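## Task

Every cable passes through the conduit and carries a letter tag at one end only. Take the tag-free ends of cables J and L and seat them fully in the sockets marked J and L on the side of the junction box. Any plug sitting in a wrong socket offsets one correct plug. Plugs must stay seated without the robot holding them. Finish by releasing and moving the grippers away.

## Robot and tools

ROBOT. Two Kinova Gen3 7-joint arms, left_arm and right_arm, each with a Robotiq 2F-85 parallel gripper and a wrist camera. The names are labels, not image sides. Bases in the scene frame: left_arm at (-0.027, +0.280, +0.195) m, right_arm at (-0.008, -0.397, +0.195) m, both slightly tilted. Mounting plates and the metal frame behind the arms are fixed obstacles.

FRAME. One shared scene frame: origin on the table top between the arms, +z up, +x out over the table, left_arm on the +y side. All positions are metres; orientations are quaternions written w, x, y, z. Gripper axes: fingers point along its +z, pads close along its y. end_effector_position is the point midway between the closed pads; closed fingertips reach about 19 mm past it (6 mm when open), and closing pushes the tips about 13 mm further out, so leave room above surfaces.

ROW FORMAT. Every command row has 18 numbers covering both arms, even if one stays still: left x, y, z, qw, qx, qy, qz, gripper position, gripper speed, then the same nine for the right arm. x, y, z, q are an absolute target pose for that gripper in the scene frame. Gripper position is in [-1, 1]: +1 fully open (85 mm), 0 about 41 mm, pads touch near -0.8, -1 closes until blocked (roughly 190 to 235 N per pad). Gripper speed is in [-1, 1]: about 20 mm/s at -1, 85 at 0, 150 at +1. To leave a gripper unchanged, resend its previous two numbers; a 0 is a real command. To keep an arm still, resend its full last reported pose every call. To hold orientation, repeat the same quaternion rather than copying a drifted reported one.

TOOLS.
- execute_actions(actions): a list of actions; each action is up to 15 rows, one per 1/30 s step, the last row repeating to fill 15 steps (0.5 s). Empty list just returns state and images. A target more than 0.6 m from the gripper's current position along any of its own axes gets the action refused for both arms; if the first action is malformed or fails this, nothing runs.
- move(target, speed, blocking): target is one 18-number row of absolute poses; each gripper travels in a straight line toward it, all arms finishing together, over 0.5 to 10 s (cut off at 10 s). speed is the path top speed in m/s, 0.002 to 0.5, default 0.25; rotation is capped at twice that in rad/s. Gripper numbers are applied at the start. Paths ignore obstacles and the other arm; the hand lags and may overshoot speed near full reach. Faster contact and targets set deeper past contact press harder. blocking=false returns after 0.5 s while motion continues; until its end shows, further rows or moves are refused, so use wait or stop.
- wait(seconds): 0 to 10; the robot holds its last command; returns early if a running move finishes.
- stop(): brakes a running move; needs room; fingers continue.
- zoom_image(camera, region): camera is cam_high, cam_low, cam_left_wrist or cam_right_wrist; region [x0, y0, x1, y1] in pixels of that camera's last image, origin top-left, at most 504 by 504.
- read_manual(section): licence texts only, no motion.
- finished_scene(scene): pass the current scene number to end it; irreversible; the result reports success and gives the next task. Replying without any tool call ends everything.

CONTROL. Each step the commanded pose is clipped to within 70 mm and 16 degrees of the measured pose, then damped IK drives the joints, favouring position over orientation. A distant target may need several actions; after an action the arm goes no further than its last clipped pose. Elbows stop just short of straight. Joint speeds are limited and joints move in sync.

RESULTS. The state line 'left_arm: ... | right_arm: ...' gives each gripper's position and quaternion; reported hand positions can be off, more so at long reach. 'Hand target' lines show the pose each controller is currently chasing. position_measured_pct is roughly 50 - 50 x position (0 = fully open); stopping short of the request below about 90 means something is held or blocking, around 90 or above means the pads met. Action calls list step readings; HELD with an arm label means that arm's command was held back that step. A 'pose unreachable' line means the clearance check altered or blocked that arm's command. A move adds a 'move:' line with its ending (done, off_target, moving, held, fault) and limits (paced = pose clipped; held = some steps blocked, after which the arm may speed up), plus each gripper's distance from its target. A lone named arm in the ending means the other finished. Results with images list cameras whose calibration changed. Calibration in OpenCV form (K, distortion, T_world_to_cam) is given per camera; real cameras may differ by a few degrees and millimetres.

GRIPPING. Grip with position -1 held. Release with a position wider than the object. For a soft grip, open then close just below the object's width. Fingers re-close by themselves if the object gives way or slips.

AVOID. Knocking anything off the table fails the task. Do not let the arms collide or push each other. Contact torque at a joint's load limit (50.7 N m for the first four joints, 31.9 for the wrist joints, held weight included) freezes that arm for 10 s. Holding loads heats motors: MOTOR HOT from 60 °C, and at 75 °C an OVER-TEMPERATURE FAULT lets the arm sag. Avoid drops, slips, slams and hard shoves; loose items may occasionally be nudged by the scene. The robot keeps running during thinking, holding the last command.

Each tool is called as name([rows], argument=value, ...), one row to a line, values as JSON.

## Session

execute_actions(actions=[])

Scene clock: 0.00 s.
left_arm: end_effector_position=(+0.2279, +0.4507, +0.1750) position_measured_pct=0.0 end_effector_quat_wxyz=(+0.654, +0.259, -0.708, -0.070) | right_arm: end_effector_position=(+0.0920, -0.3268, +0.3680) position_measured_pct=0.0 end_effector_quat_wxyz=(+0.140, +0.902, -0.396, +0.100)
Joint positions: left_arm=[-0.514  1.416 -0.117  1.103 -0.171  1.936  1.967] | right_arm=[-0.982  0.225 -0.416  2.353  0.256  1.111  2.176]
Joint velocities: left_arm=[ 0.    -0.001 -0.    -0.     0.    -0.     0.   ] | right_arm=[ 0.001  0.001 -0.    -0.001  0.     0.001 -0.001]
Hand target (left_arm): +0.228, +0.451, +0.175; +0.654, +0.259, -0.708, -0.070
Hand target (right_arm): +0.092, -0.327, +0.368; +0.140, +0.902, -0.396, +0.100

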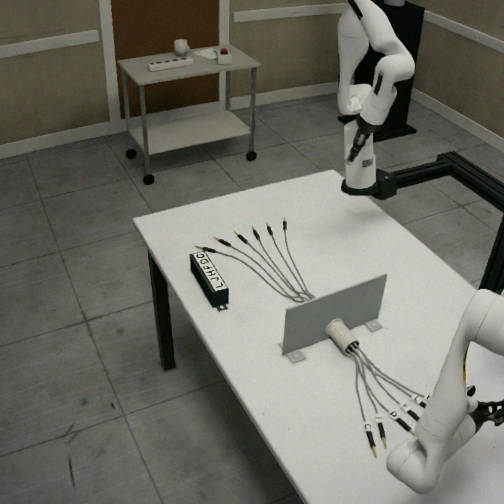

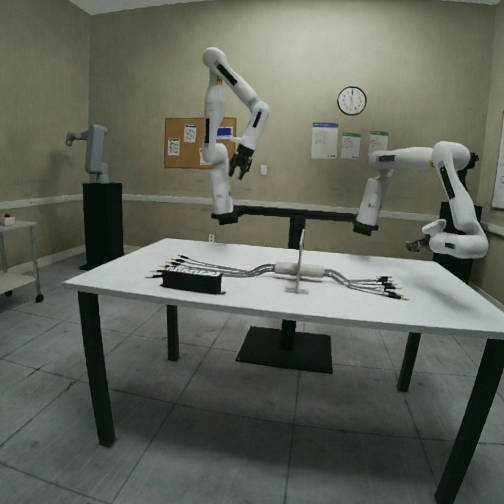

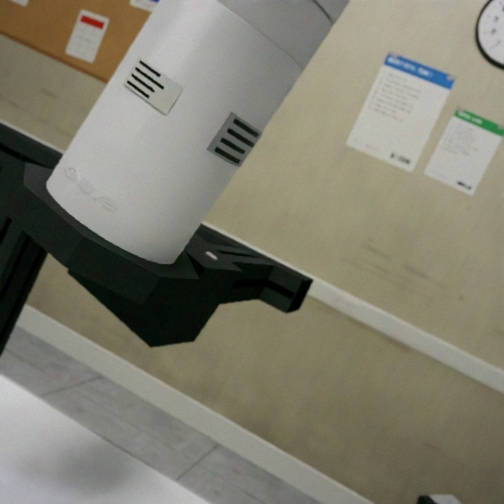

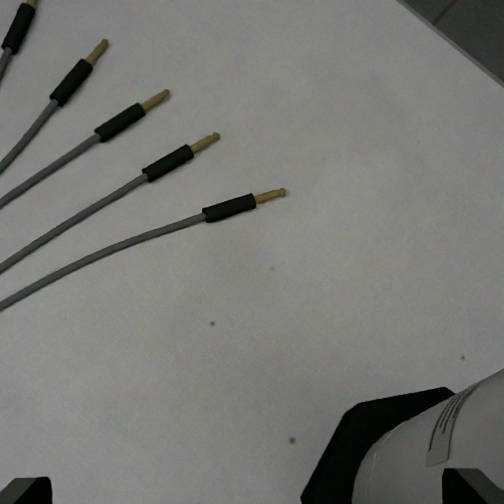

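move(target=[0.4,0.3,0.32,0,1,0,0,1,0,0.38,-0.38,0.4,0,1,0,0,1,0])

Scene clock: 5.87 s.
left_arm: end_effector_position=(+0.4006, +0.2995, +0.3221) position_measured_pct=0.0 end_effector_quat_wxyz=(-0.000, +1.000, -0.001, -0.001) | right_arm: end_effector_position=(+0.3797, -0.3792, +0.3998) position_measured_pct=0.0 end_effector_quat_wxyz=(-0.001, +1.000, +0.000, -0.001)
Joint positions: left_arm=[ 0.601  0.583 -0.938  1.857  0.387  0.872  4.359] | right_arm=[-0.178  0.258 -0.076  1.868  0.231  1.039  4.222]
Joint velocities: left_arm=[ 0.014  0.007  0.004 -0.002 -0.007  0.     0.008] | right_arm=[ 0.001  0.003  0.002 -0.001 -0.001 -0.001  0.002]
Hand target (left_arm): +0.401, +0.299, +0.322; -0.000, +1.000, -0.002, -0.001
Hand target (right_arm): +0.380, -0.379, +0.400; -0.001, +1.000, +0.000, -0.001
Off the commanded pose (left_arm): 0.002 m, 0 deg.
Off the commanded pose (right_arm): 0.001 m, 0 deg.
move: done
camera_calibration (this result's frames):
cam_left_wrist: T_world_to_cam=[[-0.0312559, -0.998023, 0.0545321, 0.286527], [-0.998945, 0.0293553, -0.0353118, 0.467377], [0.0336412, -0.0555783, -0.997887, 0.468829], [0, 0, 0, 1]] pos_world=[0.460068, 0.298297, 0.468717]
cam_right_wrist: T_world_to_cam=[[0.0089244, -0.999853, 0.0146522, -0.390637], [-0.99996, -0.0089386, -0.000904026, 0.429349], [0.00103486, -0.0146436, -0.999892, 0.537917], [0, 0, 0, 1]] pos_world=[0.432261, -0.378865, 0.543971]

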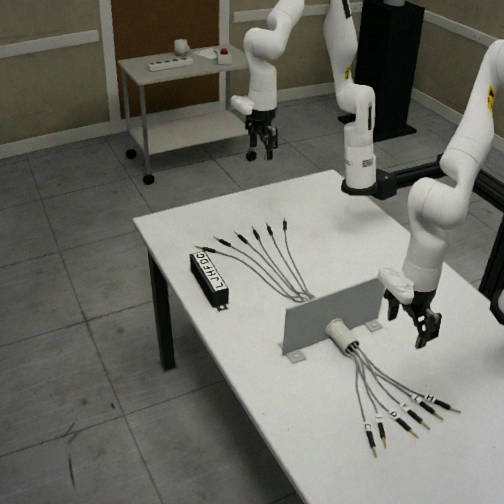

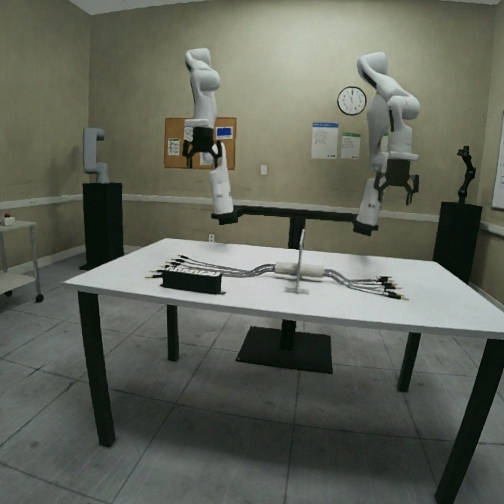

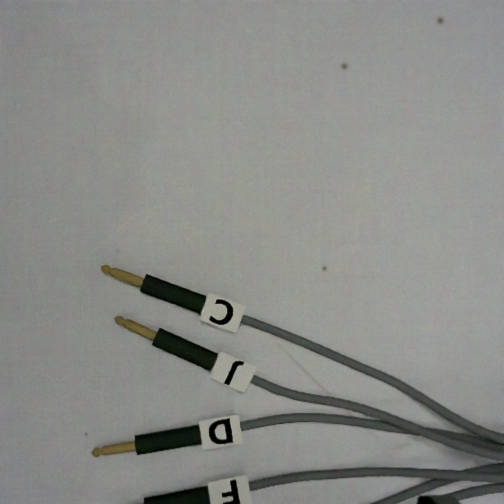

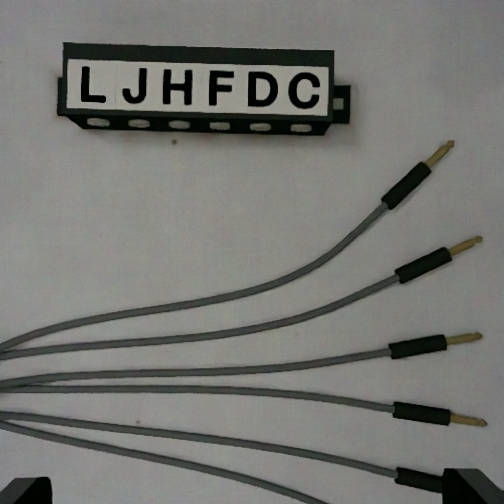

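move(target=[0.36,0.34,0.25,0,0.552,-0.834,0,-0.2,0,0.34,-0.42,0.45,0,1,0,0,1,0])

move(target=[0.409,0.319,0.06,0,0.552,-0.834,0,-0.2,0,0.34,-0.42,0.45,0,1,0,0,1,0])

Scene clock: 10.53 s.
left_arm: end_effector_position=(+0.3608, +0.3397, +0.2501) position_measured_pct=59.9 end_effector_quat_wxyz=(+0.000, -0.552, +0.834, -0.001) | right_arm: end_effector_position=(+0.3400, -0.4198, +0.4500) position_measured_pct=0.0 end_effector_quat_wxyz=(-0.000, +1.000, +0.000, -0.000)
Joint positions: left_arm=[ 0.072  0.503 -0.332  2.079 -0.018  0.509  2.664] | right_arm=[-0.138  0.086 -0.063  1.891  0.203  1.174  4.313]
Joint velocities: left_arm=[-0.007  0.002  0.001  0.001  0.002 -0.001 -0.008] | right_arm=[ 0.    -0.001 -0.     0.001 -0.     0.001  0.   ]
Hand target (left_arm): +0.361, +0.340, +0.250; +0.000, -0.552, +0.834, -0.001
Hand target (right_arm): +0.340, -0.420, +0.450; -0.000, +1.000, +0.000, -0.000
Off the commanded pose (left_arm): 0.001 m, 0 deg.
Off the commanded pose (right_arm): 0.000 m, 0 deg.
move: done
camera_calibration (this result's frames):
cam_left_wrist: T_world_to_cam=[[-0.907519, 0.416649, 0.0530356, 0.165249], [0.415164, 0.908994, -0.0370084, -0.384735], [-0.0636285, -0.0115674, -0.997907, 0.420711], [0, 0, 0, 1]] pos_world=[0.336464, 0.285738, 0.396828]
cam_right_wrist: T_world_to_cam=[[0.00842552, -0.999828, 0.0165382, -0.432265], [-0.999963, -0.00845626, -0.00178944, 0.389972], [0.00192899, -0.0165225, -0.999862, 0.586364], [0, 0, 0, 1]] pos_world=[0.392468, -0.419205, 0.594129]

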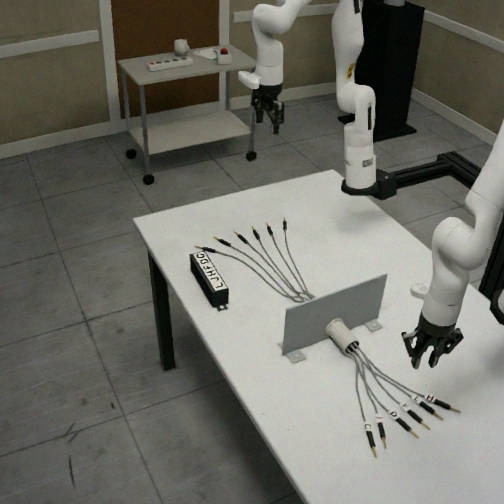

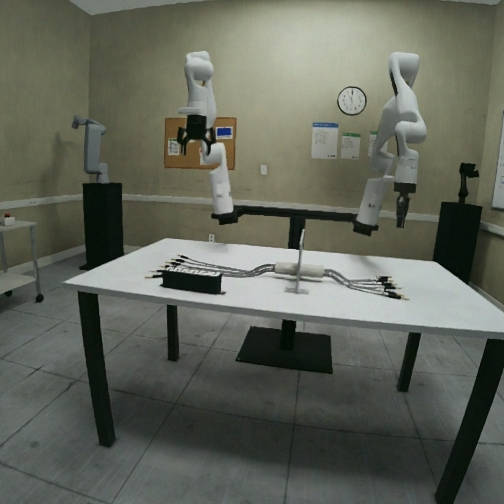

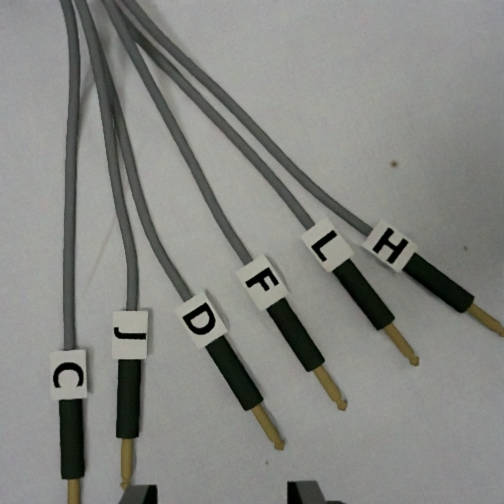

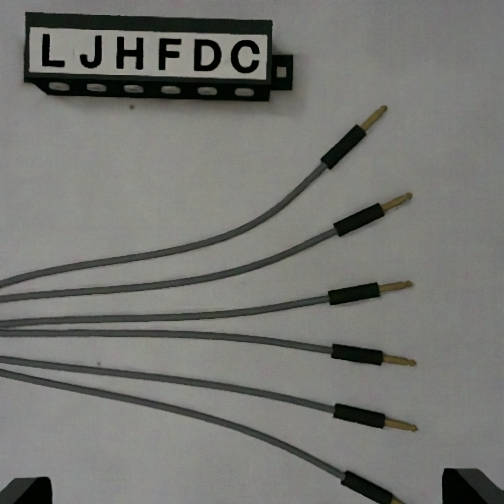

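Scene clock: 11.93 s.
left_arm: end_effector_position=(+0.4094, +0.3184, +0.0599) position_measured_pct=59.9 end_effector_quat_wxyz=(-0.000, -0.552, +0.834, -0.001) | right_arm: end_effector_position=(+0.3400, -0.4200, +0.4500) position_measured_pct=0.0 end_effector_quat_wxyz=(-0.000, +1.000, -0.000, +0.000)
Joint positions: left_arm=[-0.046  1.013 -0.215  1.906  0.072  0.17   2.639] | right_arm=[-0.138  0.086 -0.063  1.891  0.204  1.174  4.312]
Joint velocities: left_arm=[-0.     0.005  0.001 -0.001  0.     0.001  0.   ] | right_arm=[ 0.    -0.    -0.001 -0.001 -0.    -0.001 -0.   ]
Hand target (left_arm): +0.409, +0.318, +0.060; -0.000, -0.552, +0.834, -0.001
Hand target (right_arm): +0.340, -0.420, +0.450; -0.000, +1.000, -0.000, +0.000
Off the commanded pose (left_arm): 0.001 m, 0 deg.
Off the commanded pose (right_arm): 0.000 m, 0 deg.
move: done
camera_calibration (this result's frames):
cam_left_wrist: T_world_to_cam=[[-0.907664, 0.416242, 0.0537571, 0.228546], [0.414674, 0.909171, -0.0381297, -0.392337], [-0.0647455, -0.0123173, -0.997826, 0.234517], [0, 0, 0, 1]] pos_world=[0.385319, 0.26446, 0.206761]
cam_right_wrist: T_world_to_cam=[[0.00819538, -0.999821, 0.0170526, -0.432589], [-0.999964, -0.00822931, -0.00192035, 0.390106], [0.00206034, -0.0170363, -0.999853, 0.586145], [0, 0, 0, 1]] pos_world=[0.39243, -0.419316, 0.594185]

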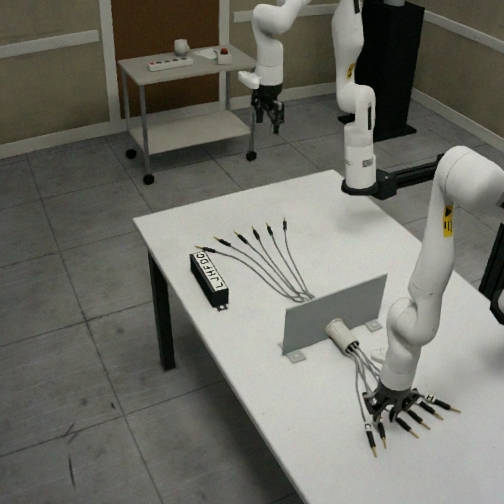

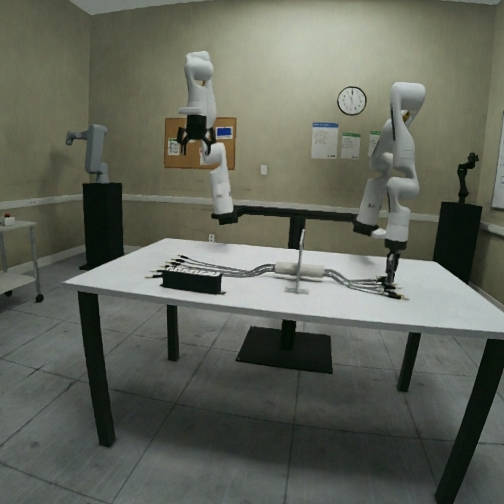

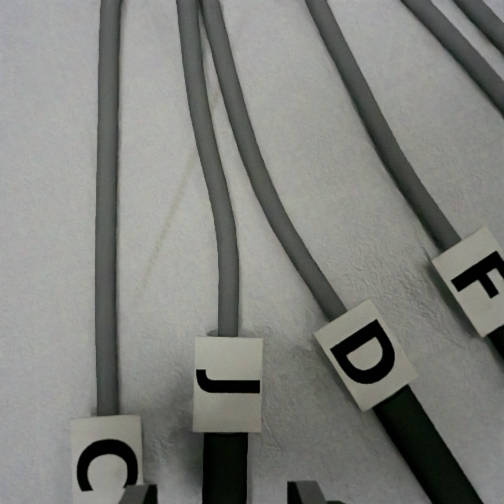

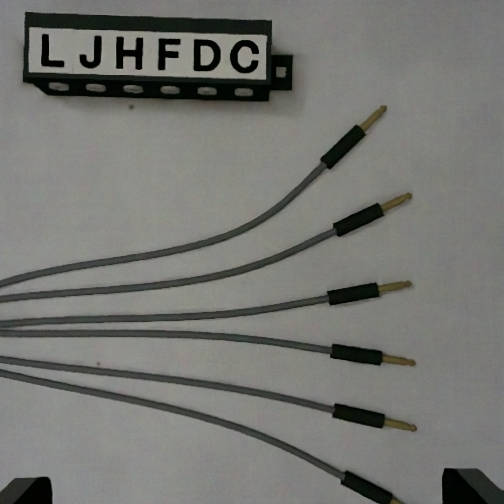

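move(target=[0.413,0.329,0.022,0,0.552,-0.834,0,-0.35,0,0.32,-0.42,0.45,0,1,0,0,1,0], speed=0.08)

move(target=[0.413,0.329,0.022,0,0.552,-0.834,0,-0.65,0,0.32,-0.42,0.45,0,1,0,0,1,0])

move(target=[0.425,0.40,0.026,0,0.552,-0.834,0,-0.65,0,0.32,-0.42,0.45,0,1,0,0,1,0], speed=0.08)

Scene clock: 12.90 s.
left_arm: end_effector_position=(+0.4133, +0.3289, +0.0223) position_measured_pct=67.5 end_effector_quat_wxyz=(+0.000, -0.552, +0.834, -0.000) | right_arm: end_effector_position=(+0.3200, -0.4200, +0.4499) position_measured_pct=0.0 end_effector_quat_wxyz=(+0.000, +1.000, -0.000, -0.000)
Joint positions: left_arm=[-0.094  1.101 -0.2    1.857  0.064  0.124  2.622] | right_arm=[-0.146  0.042 -0.072  1.943  0.201  1.169  4.294]
Joint velocities: left_arm=[-0.003  0.008  0.    -0.001  0.     0.    -0.   ] | right_arm=[-0.001 -0.003 -0.001  0.001  0.     0.001 -0.   ]
Hand target (left_arm): +0.413, +0.329, +0.022; +0.000, -0.552, +0.834, -0.000
Hand target (right_arm): +0.320, -0.420, +0.450; -0.000, +1.000, -0.000, -0.000
Off the commanded pose (left_arm): 0.000 m, 0 deg.
Off the commanded pose (right_arm): 0.000 m, 0 deg.
move: done
camera_calibration (this result's frames):
cam_left_wrist: T_world_to_cam=[[-0.907367, 0.416831, 0.0541878, 0.229362], [0.415341, 0.908918, -0.0368759, -0.405195], [-0.0646233, -0.0109535, -0.99785, 0.196807], [0, 0, 0, 1]] pos_world=[0.389129, 0.27484, 0.169014]
cam_right_wrist: T_world_to_cam=[[0.00817321, -0.999821, 0.0170871, -0.432429], [-0.999965, -0.00820226, -0.00163112, 0.370006], [0.00177098, -0.0170731, -0.999853, 0.586192], [0, 0, 0, 1]] pos_world=[0.372489, -0.419308, 0.594098]

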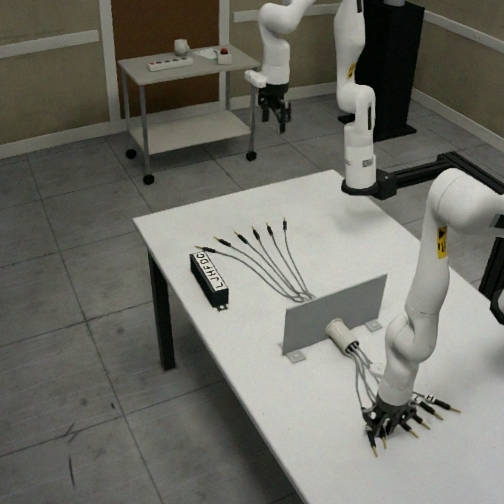

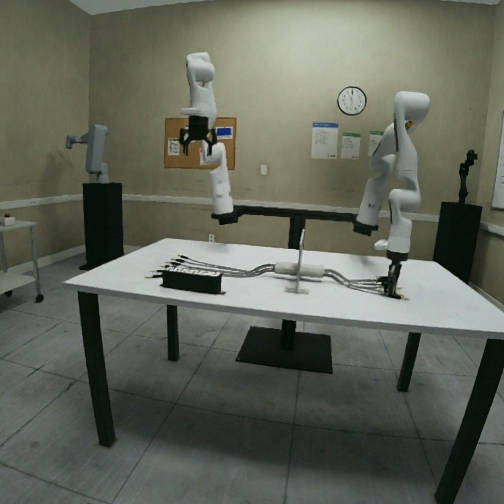

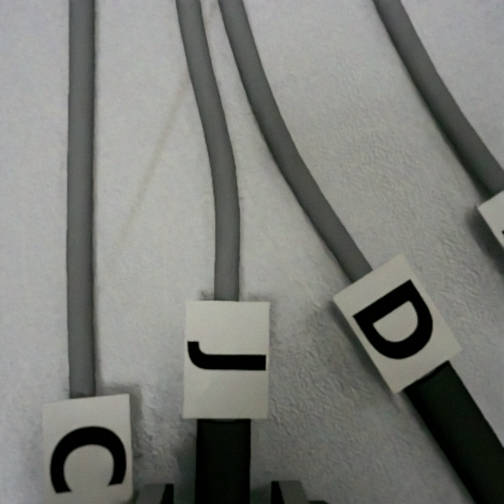

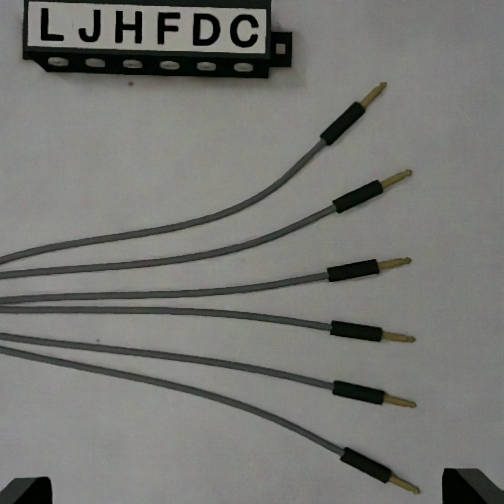

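Scene clock: 13.60 s.
left_arm: end_effector_position=(+0.4133, +0.3289, +0.0224) position_measured_pct=79.8 end_effector_quat_wxyz=(+0.000, -0.552, +0.834, -0.000) | right_arm: end_effector_position=(+0.3200, -0.4200, +0.4500) position_measured_pct=0.0 end_effector_quat_wxyz=(+0.000, +1.000, -0.000, -0.000)
Joint positions: left_arm=[-0.094  1.101 -0.2    1.858  0.064  0.124  2.622] | right_arm=[-0.146  0.042 -0.072  1.943  0.202  1.169  4.294]
Joint velocities: left_arm=[ 0.     0.001  0.     0.    -0.     0.001  0.   ] | right_arm=[ 0.001  0.    -0.001  0.001  0.    -0.001 -0.   ]
Hand target (left_arm): +0.413, +0.329, +0.022; -0.000, -0.552, +0.834, -0.000
Hand target (right_arm): +0.320, -0.420, +0.450; -0.000, +1.000, +0.000, -0.000
Off the commanded pose (left_arm): 0.001 m, 0 deg.
Off the commanded pose (right_arm): 0.000 m, 0 deg.
move: done
camera_calibration (this result's frames):
cam_left_wrist: T_world_to_cam=[[-0.907325, 0.416946, 0.0540204, 0.229315], [0.415456, 0.908864, -0.0369068, -0.405229], [-0.0644854, -0.0110434, -0.997858, 0.196891], [0, 0, 0, 1]] pos_world=[0.389115, 0.27486, 0.169126]
cam_right_wrist: T_world_to_cam=[[0.00819594, -0.999821, 0.017053, -0.432425], [-0.999964, -0.00822979, -0.00191581, 0.370105], [0.00205581, -0.0170367, -0.999853, 0.586187], [0, 0, 0, 1]] pos_world=[0.372431, -0.419315, 0.594184]

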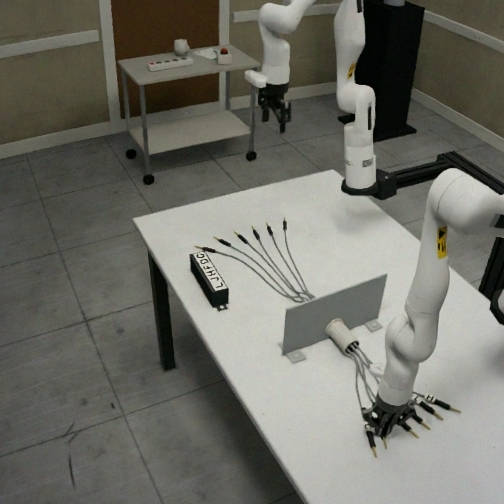

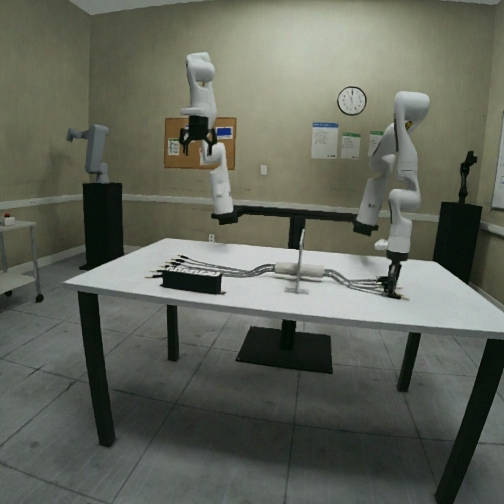

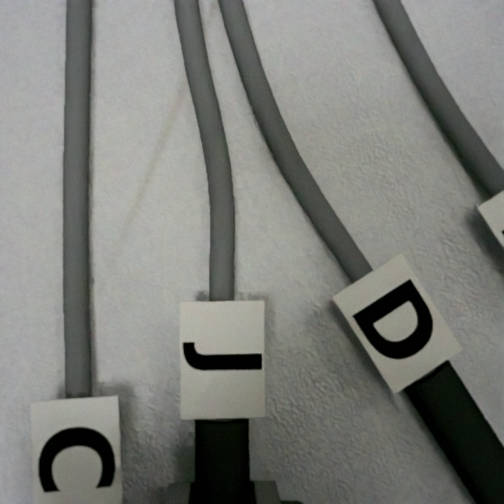

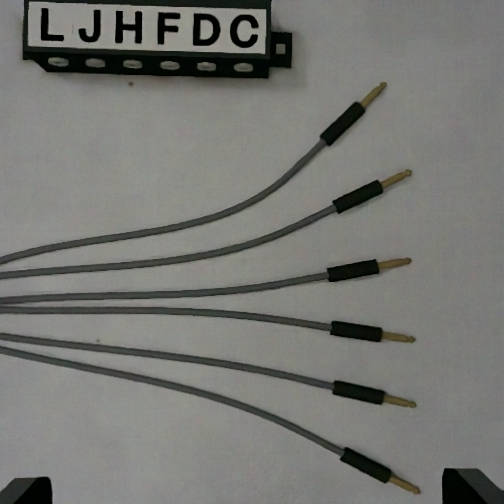

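Scene clock: 14.87 s.
left_arm: end_effector_position=(+0.4251, +0.3999, +0.0260) position_measured_pct=79.8 end_effector_quat_wxyz=(+0.000, -0.552, +0.834, +0.000) | right_arm: end_effector_position=(+0.3200, -0.4200, +0.4500) position_measured_pct=0.0 end_effector_quat_wxyz=(+0.000, +1.000, -0.000, +0.000)
Joint positions: left_arm=[-0.261  1.071 -0.18   1.802 -0.002  0.183  2.526] | right_arm=[-0.146  0.042 -0.072  1.943  0.202  1.169  4.294]
Joint velocities: left_arm=[-0.006 -0.    -0.001 -0.001 -0.     0.001 -0.002] | right_arm=[ 0.     0.     0.    -0.001  0.    -0.001  0.   ]
Hand target (left_arm): +0.425, +0.400, +0.026; +0.000, -0.552, +0.834, +0.000
Hand target (right_arm): +0.320, -0.420, +0.450; -0.000, +1.000, +0.000, -0.000
Off the commanded pose (left_arm): 0.000 m, 0 deg.
Off the commanded pose (right_arm): 0.000 m, 0 deg.
move: done
camera_calibration (this result's frames):
cam_left_wrist: T_world_to_cam=[[-0.906953, 0.417611, 0.0551037, 0.209802], [0.41613, 0.908568, -0.0366167, -0.474625], [-0.0653569, -0.0102794, -0.997809, 0.202088], [0, 0, 0, 1]] pos_world=[0.400994, 0.345691, 0.172705]
cam_right_wrist: T_world_to_cam=[[0.00819584, -0.999821, 0.0170529, -0.432425], [-0.999964, -0.00822977, -0.0019202, 0.370107], [0.0020602, -0.0170366, -0.999853, 0.586187], [0, 0, 0, 1]] pos_world=[0.37243, -0.419315, 0.594185]

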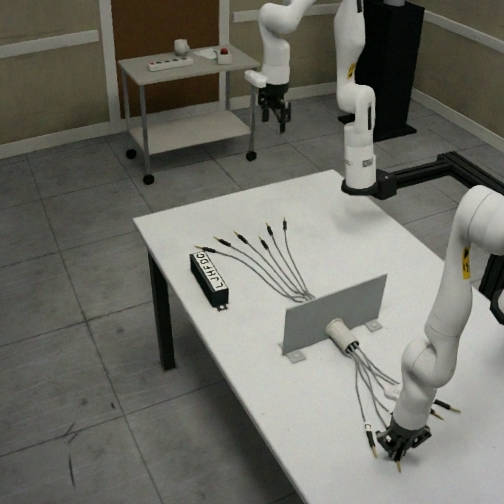

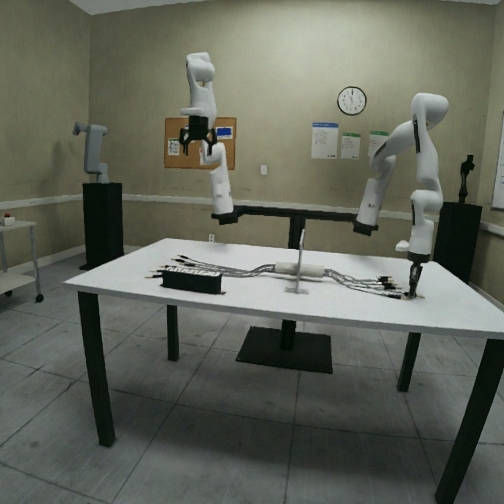

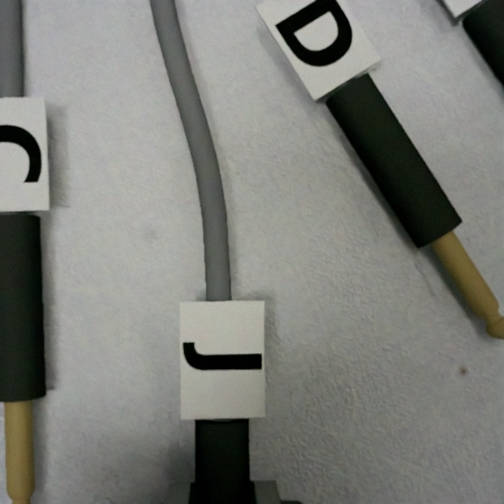

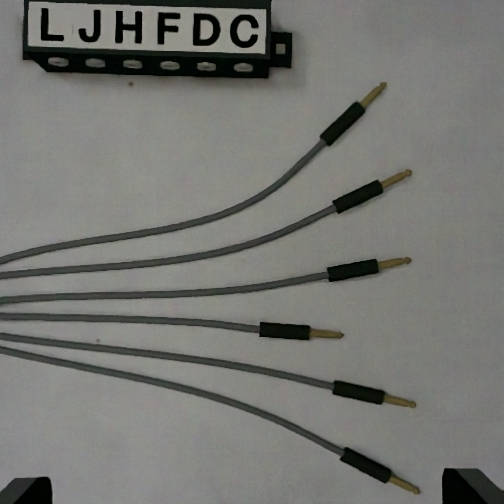

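move(target=[0.425,0.40,0.023,0,0.552,-0.834,0,-0.35,0,0.32,-0.42,0.45,0,1,0,0,1,0])

move(target=[0.42,0.40,0.06,0,0.552,-0.834,0,-0.35,0,0.32,-0.42,0.45,0,1,0,0,1,0])

move(target=[0.264,0.332,0.055,0,0.772,-0.636,0,-0.35,0,0.32,-0.42,0.45,0,1,0,0,1,0])

Scene clock: 15.67 s.
left_arm: end_effector_position=(+0.4250, +0.4000, +0.0230) position_measured_pct=67.5 end_effector_quat_wxyz=(+0.000, -0.552, +0.834, -0.000) | right_arm: end_effector_position=(+0.3200, -0.4200, +0.4500) position_measured_pct=0.0 end_effector_quat_wxyz=(-0.000, +1.000, -0.000, +0.000)
Joint positions: left_arm=[-0.263  1.078 -0.178  1.799 -0.002  0.178  2.526] | right_arm=[-0.146  0.042 -0.072  1.943  0.202  1.169  4.294]
Joint velocities: left_arm=[-0.     0.001 -0.001 -0.     0.    -0.     0.   ] | right_arm=[ 0.001 -0.     0.001  0.     0.001 -0.002 -0.   ]
Hand target (left_arm): +0.425, +0.400, +0.023; +0.000, -0.552, +0.834, -0.000
Hand target (right_arm): +0.320, -0.420, +0.450; +0.000, +1.000, +0.000, -0.000
Off the commanded pose (left_arm): 0.000 m, 0 deg.
Off the commanded pose (right_arm): 0.000 m, 0 deg.
move: done
camera_calibration (this result's frames):
cam_left_wrist: T_world_to_cam=[[-0.907318, 0.416884, 0.0546099, 0.210296], [0.415377, 0.908894, -0.0370594, -0.474638], [-0.065084, -0.0109409, -0.99782, 0.199298], [0, 0, 0, 1]] pos_world=[0.40093, 0.345908, 0.169789]
cam_right_wrist: T_world_to_cam=[[0.00819583, -0.999821, 0.0170525, -0.432425], [-0.999964, -0.00822976, -0.00192034, 0.370107], [0.00206033, -0.0170362, -0.999853, 0.586187], [0, 0, 0, 1]] pos_world=[0.37243, -0.419315, 0.594185]

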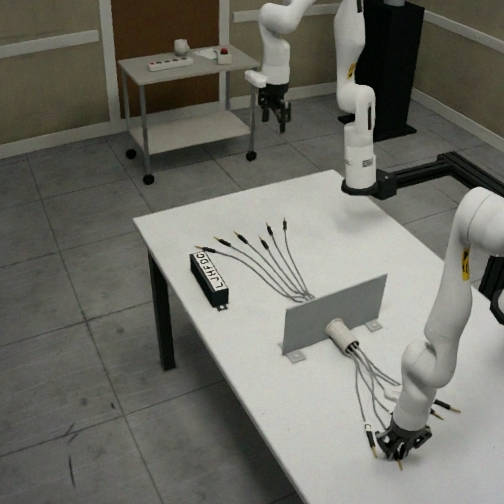

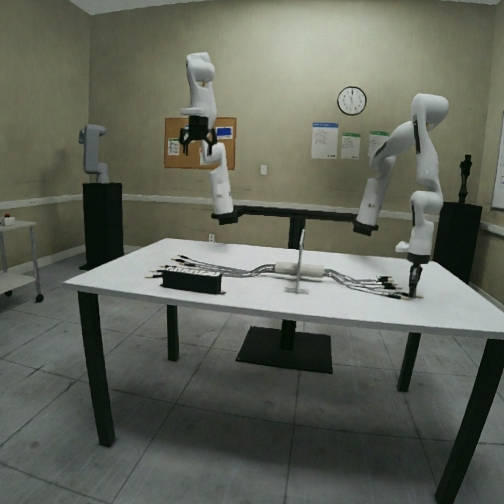

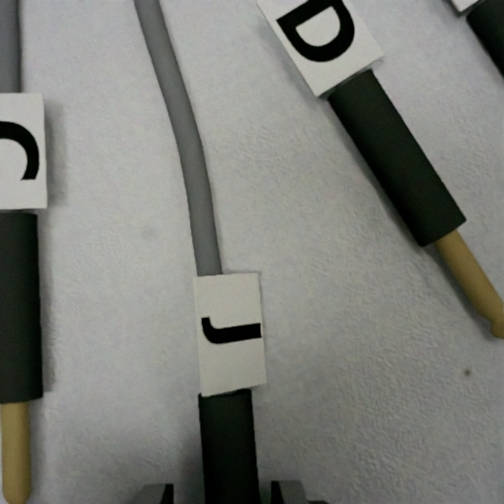

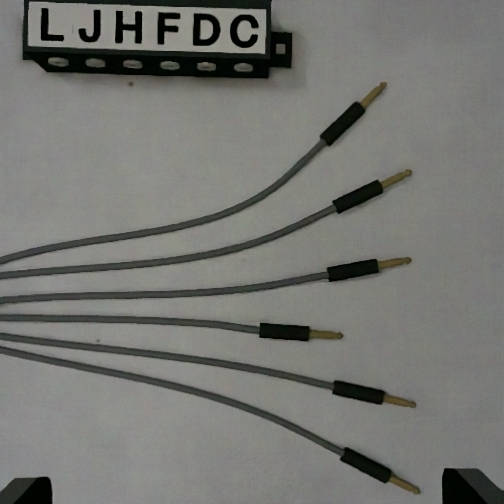

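Scene clock: 16.47 s.
left_arm: end_effector_position=(+0.4197, +0.4000, +0.0598) position_measured_pct=67.5 end_effector_quat_wxyz=(-0.000, -0.552, +0.834, +0.000) | right_arm: end_effector_position=(+0.3200, -0.4200, +0.4500) position_measured_pct=0.0 end_effector_quat_wxyz=(-0.000, +1.000, -0.000, +0.000)
Joint positions: left_arm=[-0.247  0.988 -0.187  1.852 -0.005  0.217  2.526] | right_arm=[-0.146  0.042 -0.072  1.943  0.202  1.169  4.294]
Joint velocities: left_arm=[ 0.002 -0.007 -0.001  0.001 -0.002 -0.001 -0.   ] | right_arm=[ 0.001 -0.    -0.     0.001 -0.001  0.     0.   ]
Hand target (left_arm): +0.420, +0.400, +0.060; +0.000, -0.552, +0.834, +0.000
Hand target (right_arm): +0.320, -0.420, +0.450; -0.000, +1.000, +0.000, -0.000
Off the commanded pose (left_arm): 0.000 m, 0 deg.
Off the commanded pose (right_arm): 0.000 m, 0 deg.
move: done
camera_calibration (this result's frames):
cam_left_wrist: T_world_to_cam=[[-0.907204, 0.417058, 0.0551766, 0.203319], [0.415533, 0.908815, -0.0372423, -0.471141], [-0.0656775, -0.0108586, -0.997782, 0.235815], [0, 0, 0, 1]] pos_world=[0.395714, 0.345946, 0.206527]
cam_right_wrist: T_world_to_cam=[[0.00819582, -0.999821, 0.0170526, -0.432425], [-0.999964, -0.00822975, -0.0019204, 0.370107], [0.0020604, -0.0170363, -0.999853, 0.586187], [0, 0, 0, 1]] pos_world=[0.37243, -0.419315, 0.594185]

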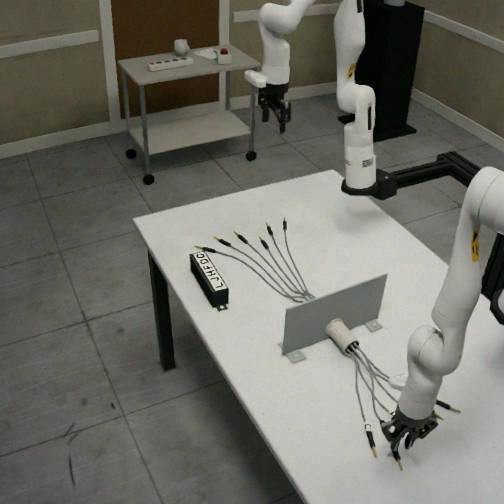

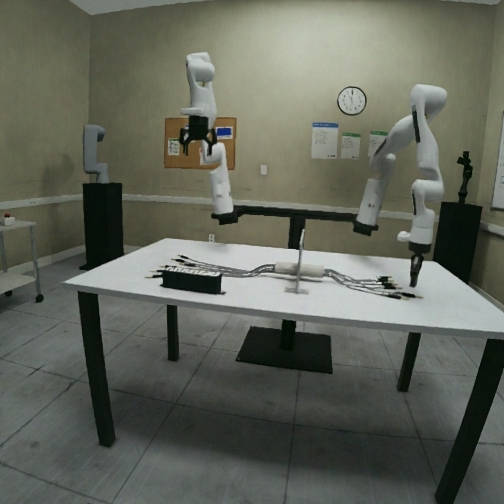

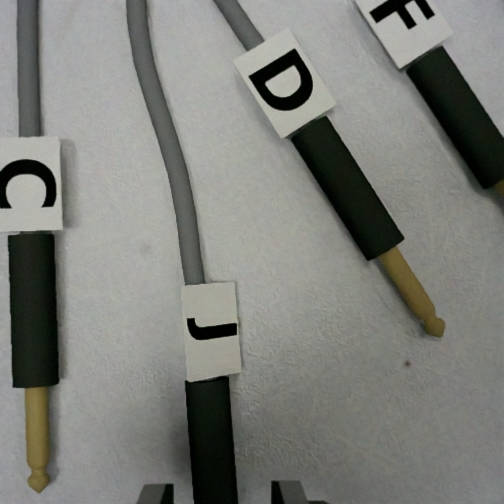

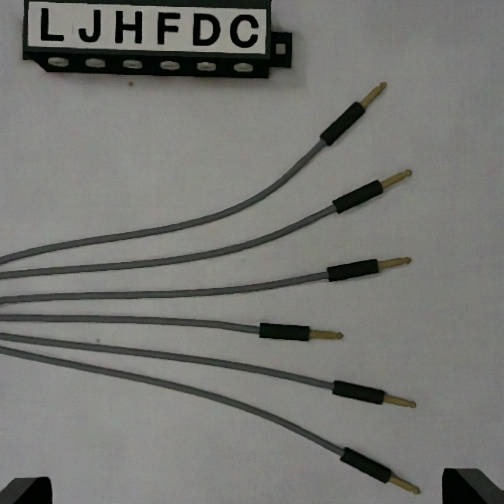

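Scene clock: 18.10 s.
left_arm: end_effector_position=(+0.2641, +0.3321, +0.0545) position_measured_pct=67.5 end_effector_quat_wxyz=(-0.000, +0.772, -0.636, +0.000) | right_arm: end_effector_position=(+0.3200, -0.4200, +0.4500) position_measured_pct=0.0 end_effector_quat_wxyz=(+0.000, +1.000, -0.000, +0.000)
Joint positions: left_arm=[-0.233  1.043 -0.066  2.363  0.306 -0.36   2.903] | right_arm=[-0.146  0.042 -0.072  1.943  0.202  1.169  4.294]
Joint velocities: left_arm=[-0.006  0.005  0.001  0.005 -0.003 -0.01   0.003] | right_arm=[ 0.     0.001 -0.001 -0.    -0.    -0.001 -0.   ]
Hand target (left_arm): +0.264, +0.332, +0.054; +0.000, +0.772, -0.636, +0.000
Hand target (right_arm): +0.320, -0.420, +0.450; +0.000, +1.000, -0.000, -0.000
Off the commanded pose (left_arm): 0.001 m, 0 deg.
Off the commanded pose (right_arm): 0.000 m, 0 deg.
move: done
camera_calibration (this result's frames):
cam_left_wrist: T_world_to_cam=[[-0.985244, -0.162312, 0.054302, 0.303829], [-0.164448, 0.985674, -0.0374577, -0.217261], [-0.0474443, -0.0458349, -0.997822, 0.226386], [0, 0, 0, 1]] pos_world=[0.274358, 0.27384, 0.201256]
cam_right_wrist: T_world_to_cam=[[0.00819581, -0.999821, 0.0170529, -0.432425], [-0.999964, -0.00822973, -0.00192001, 0.370107], [0.00206001, -0.0170365, -0.999853, 0.586187], [0, 0, 0, 1]] pos_world=[0.37243, -0.419315, 0.594185]

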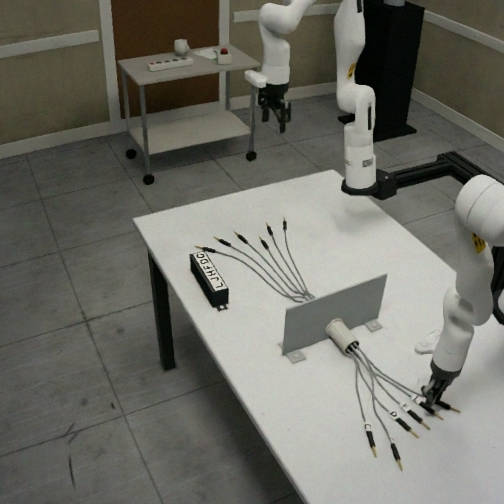

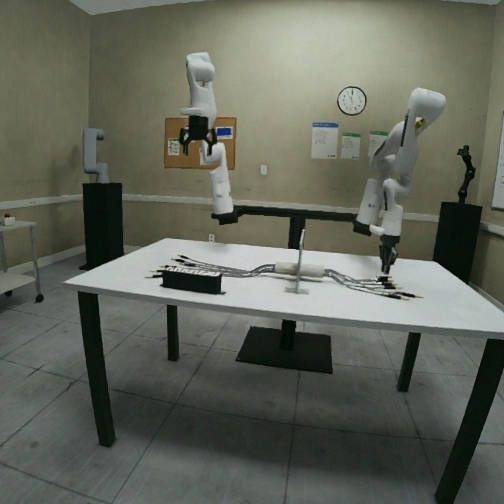

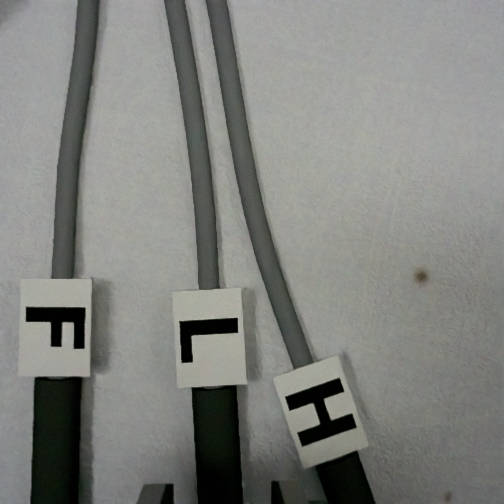

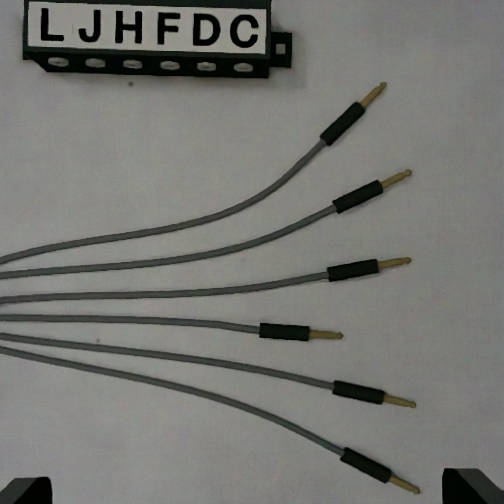

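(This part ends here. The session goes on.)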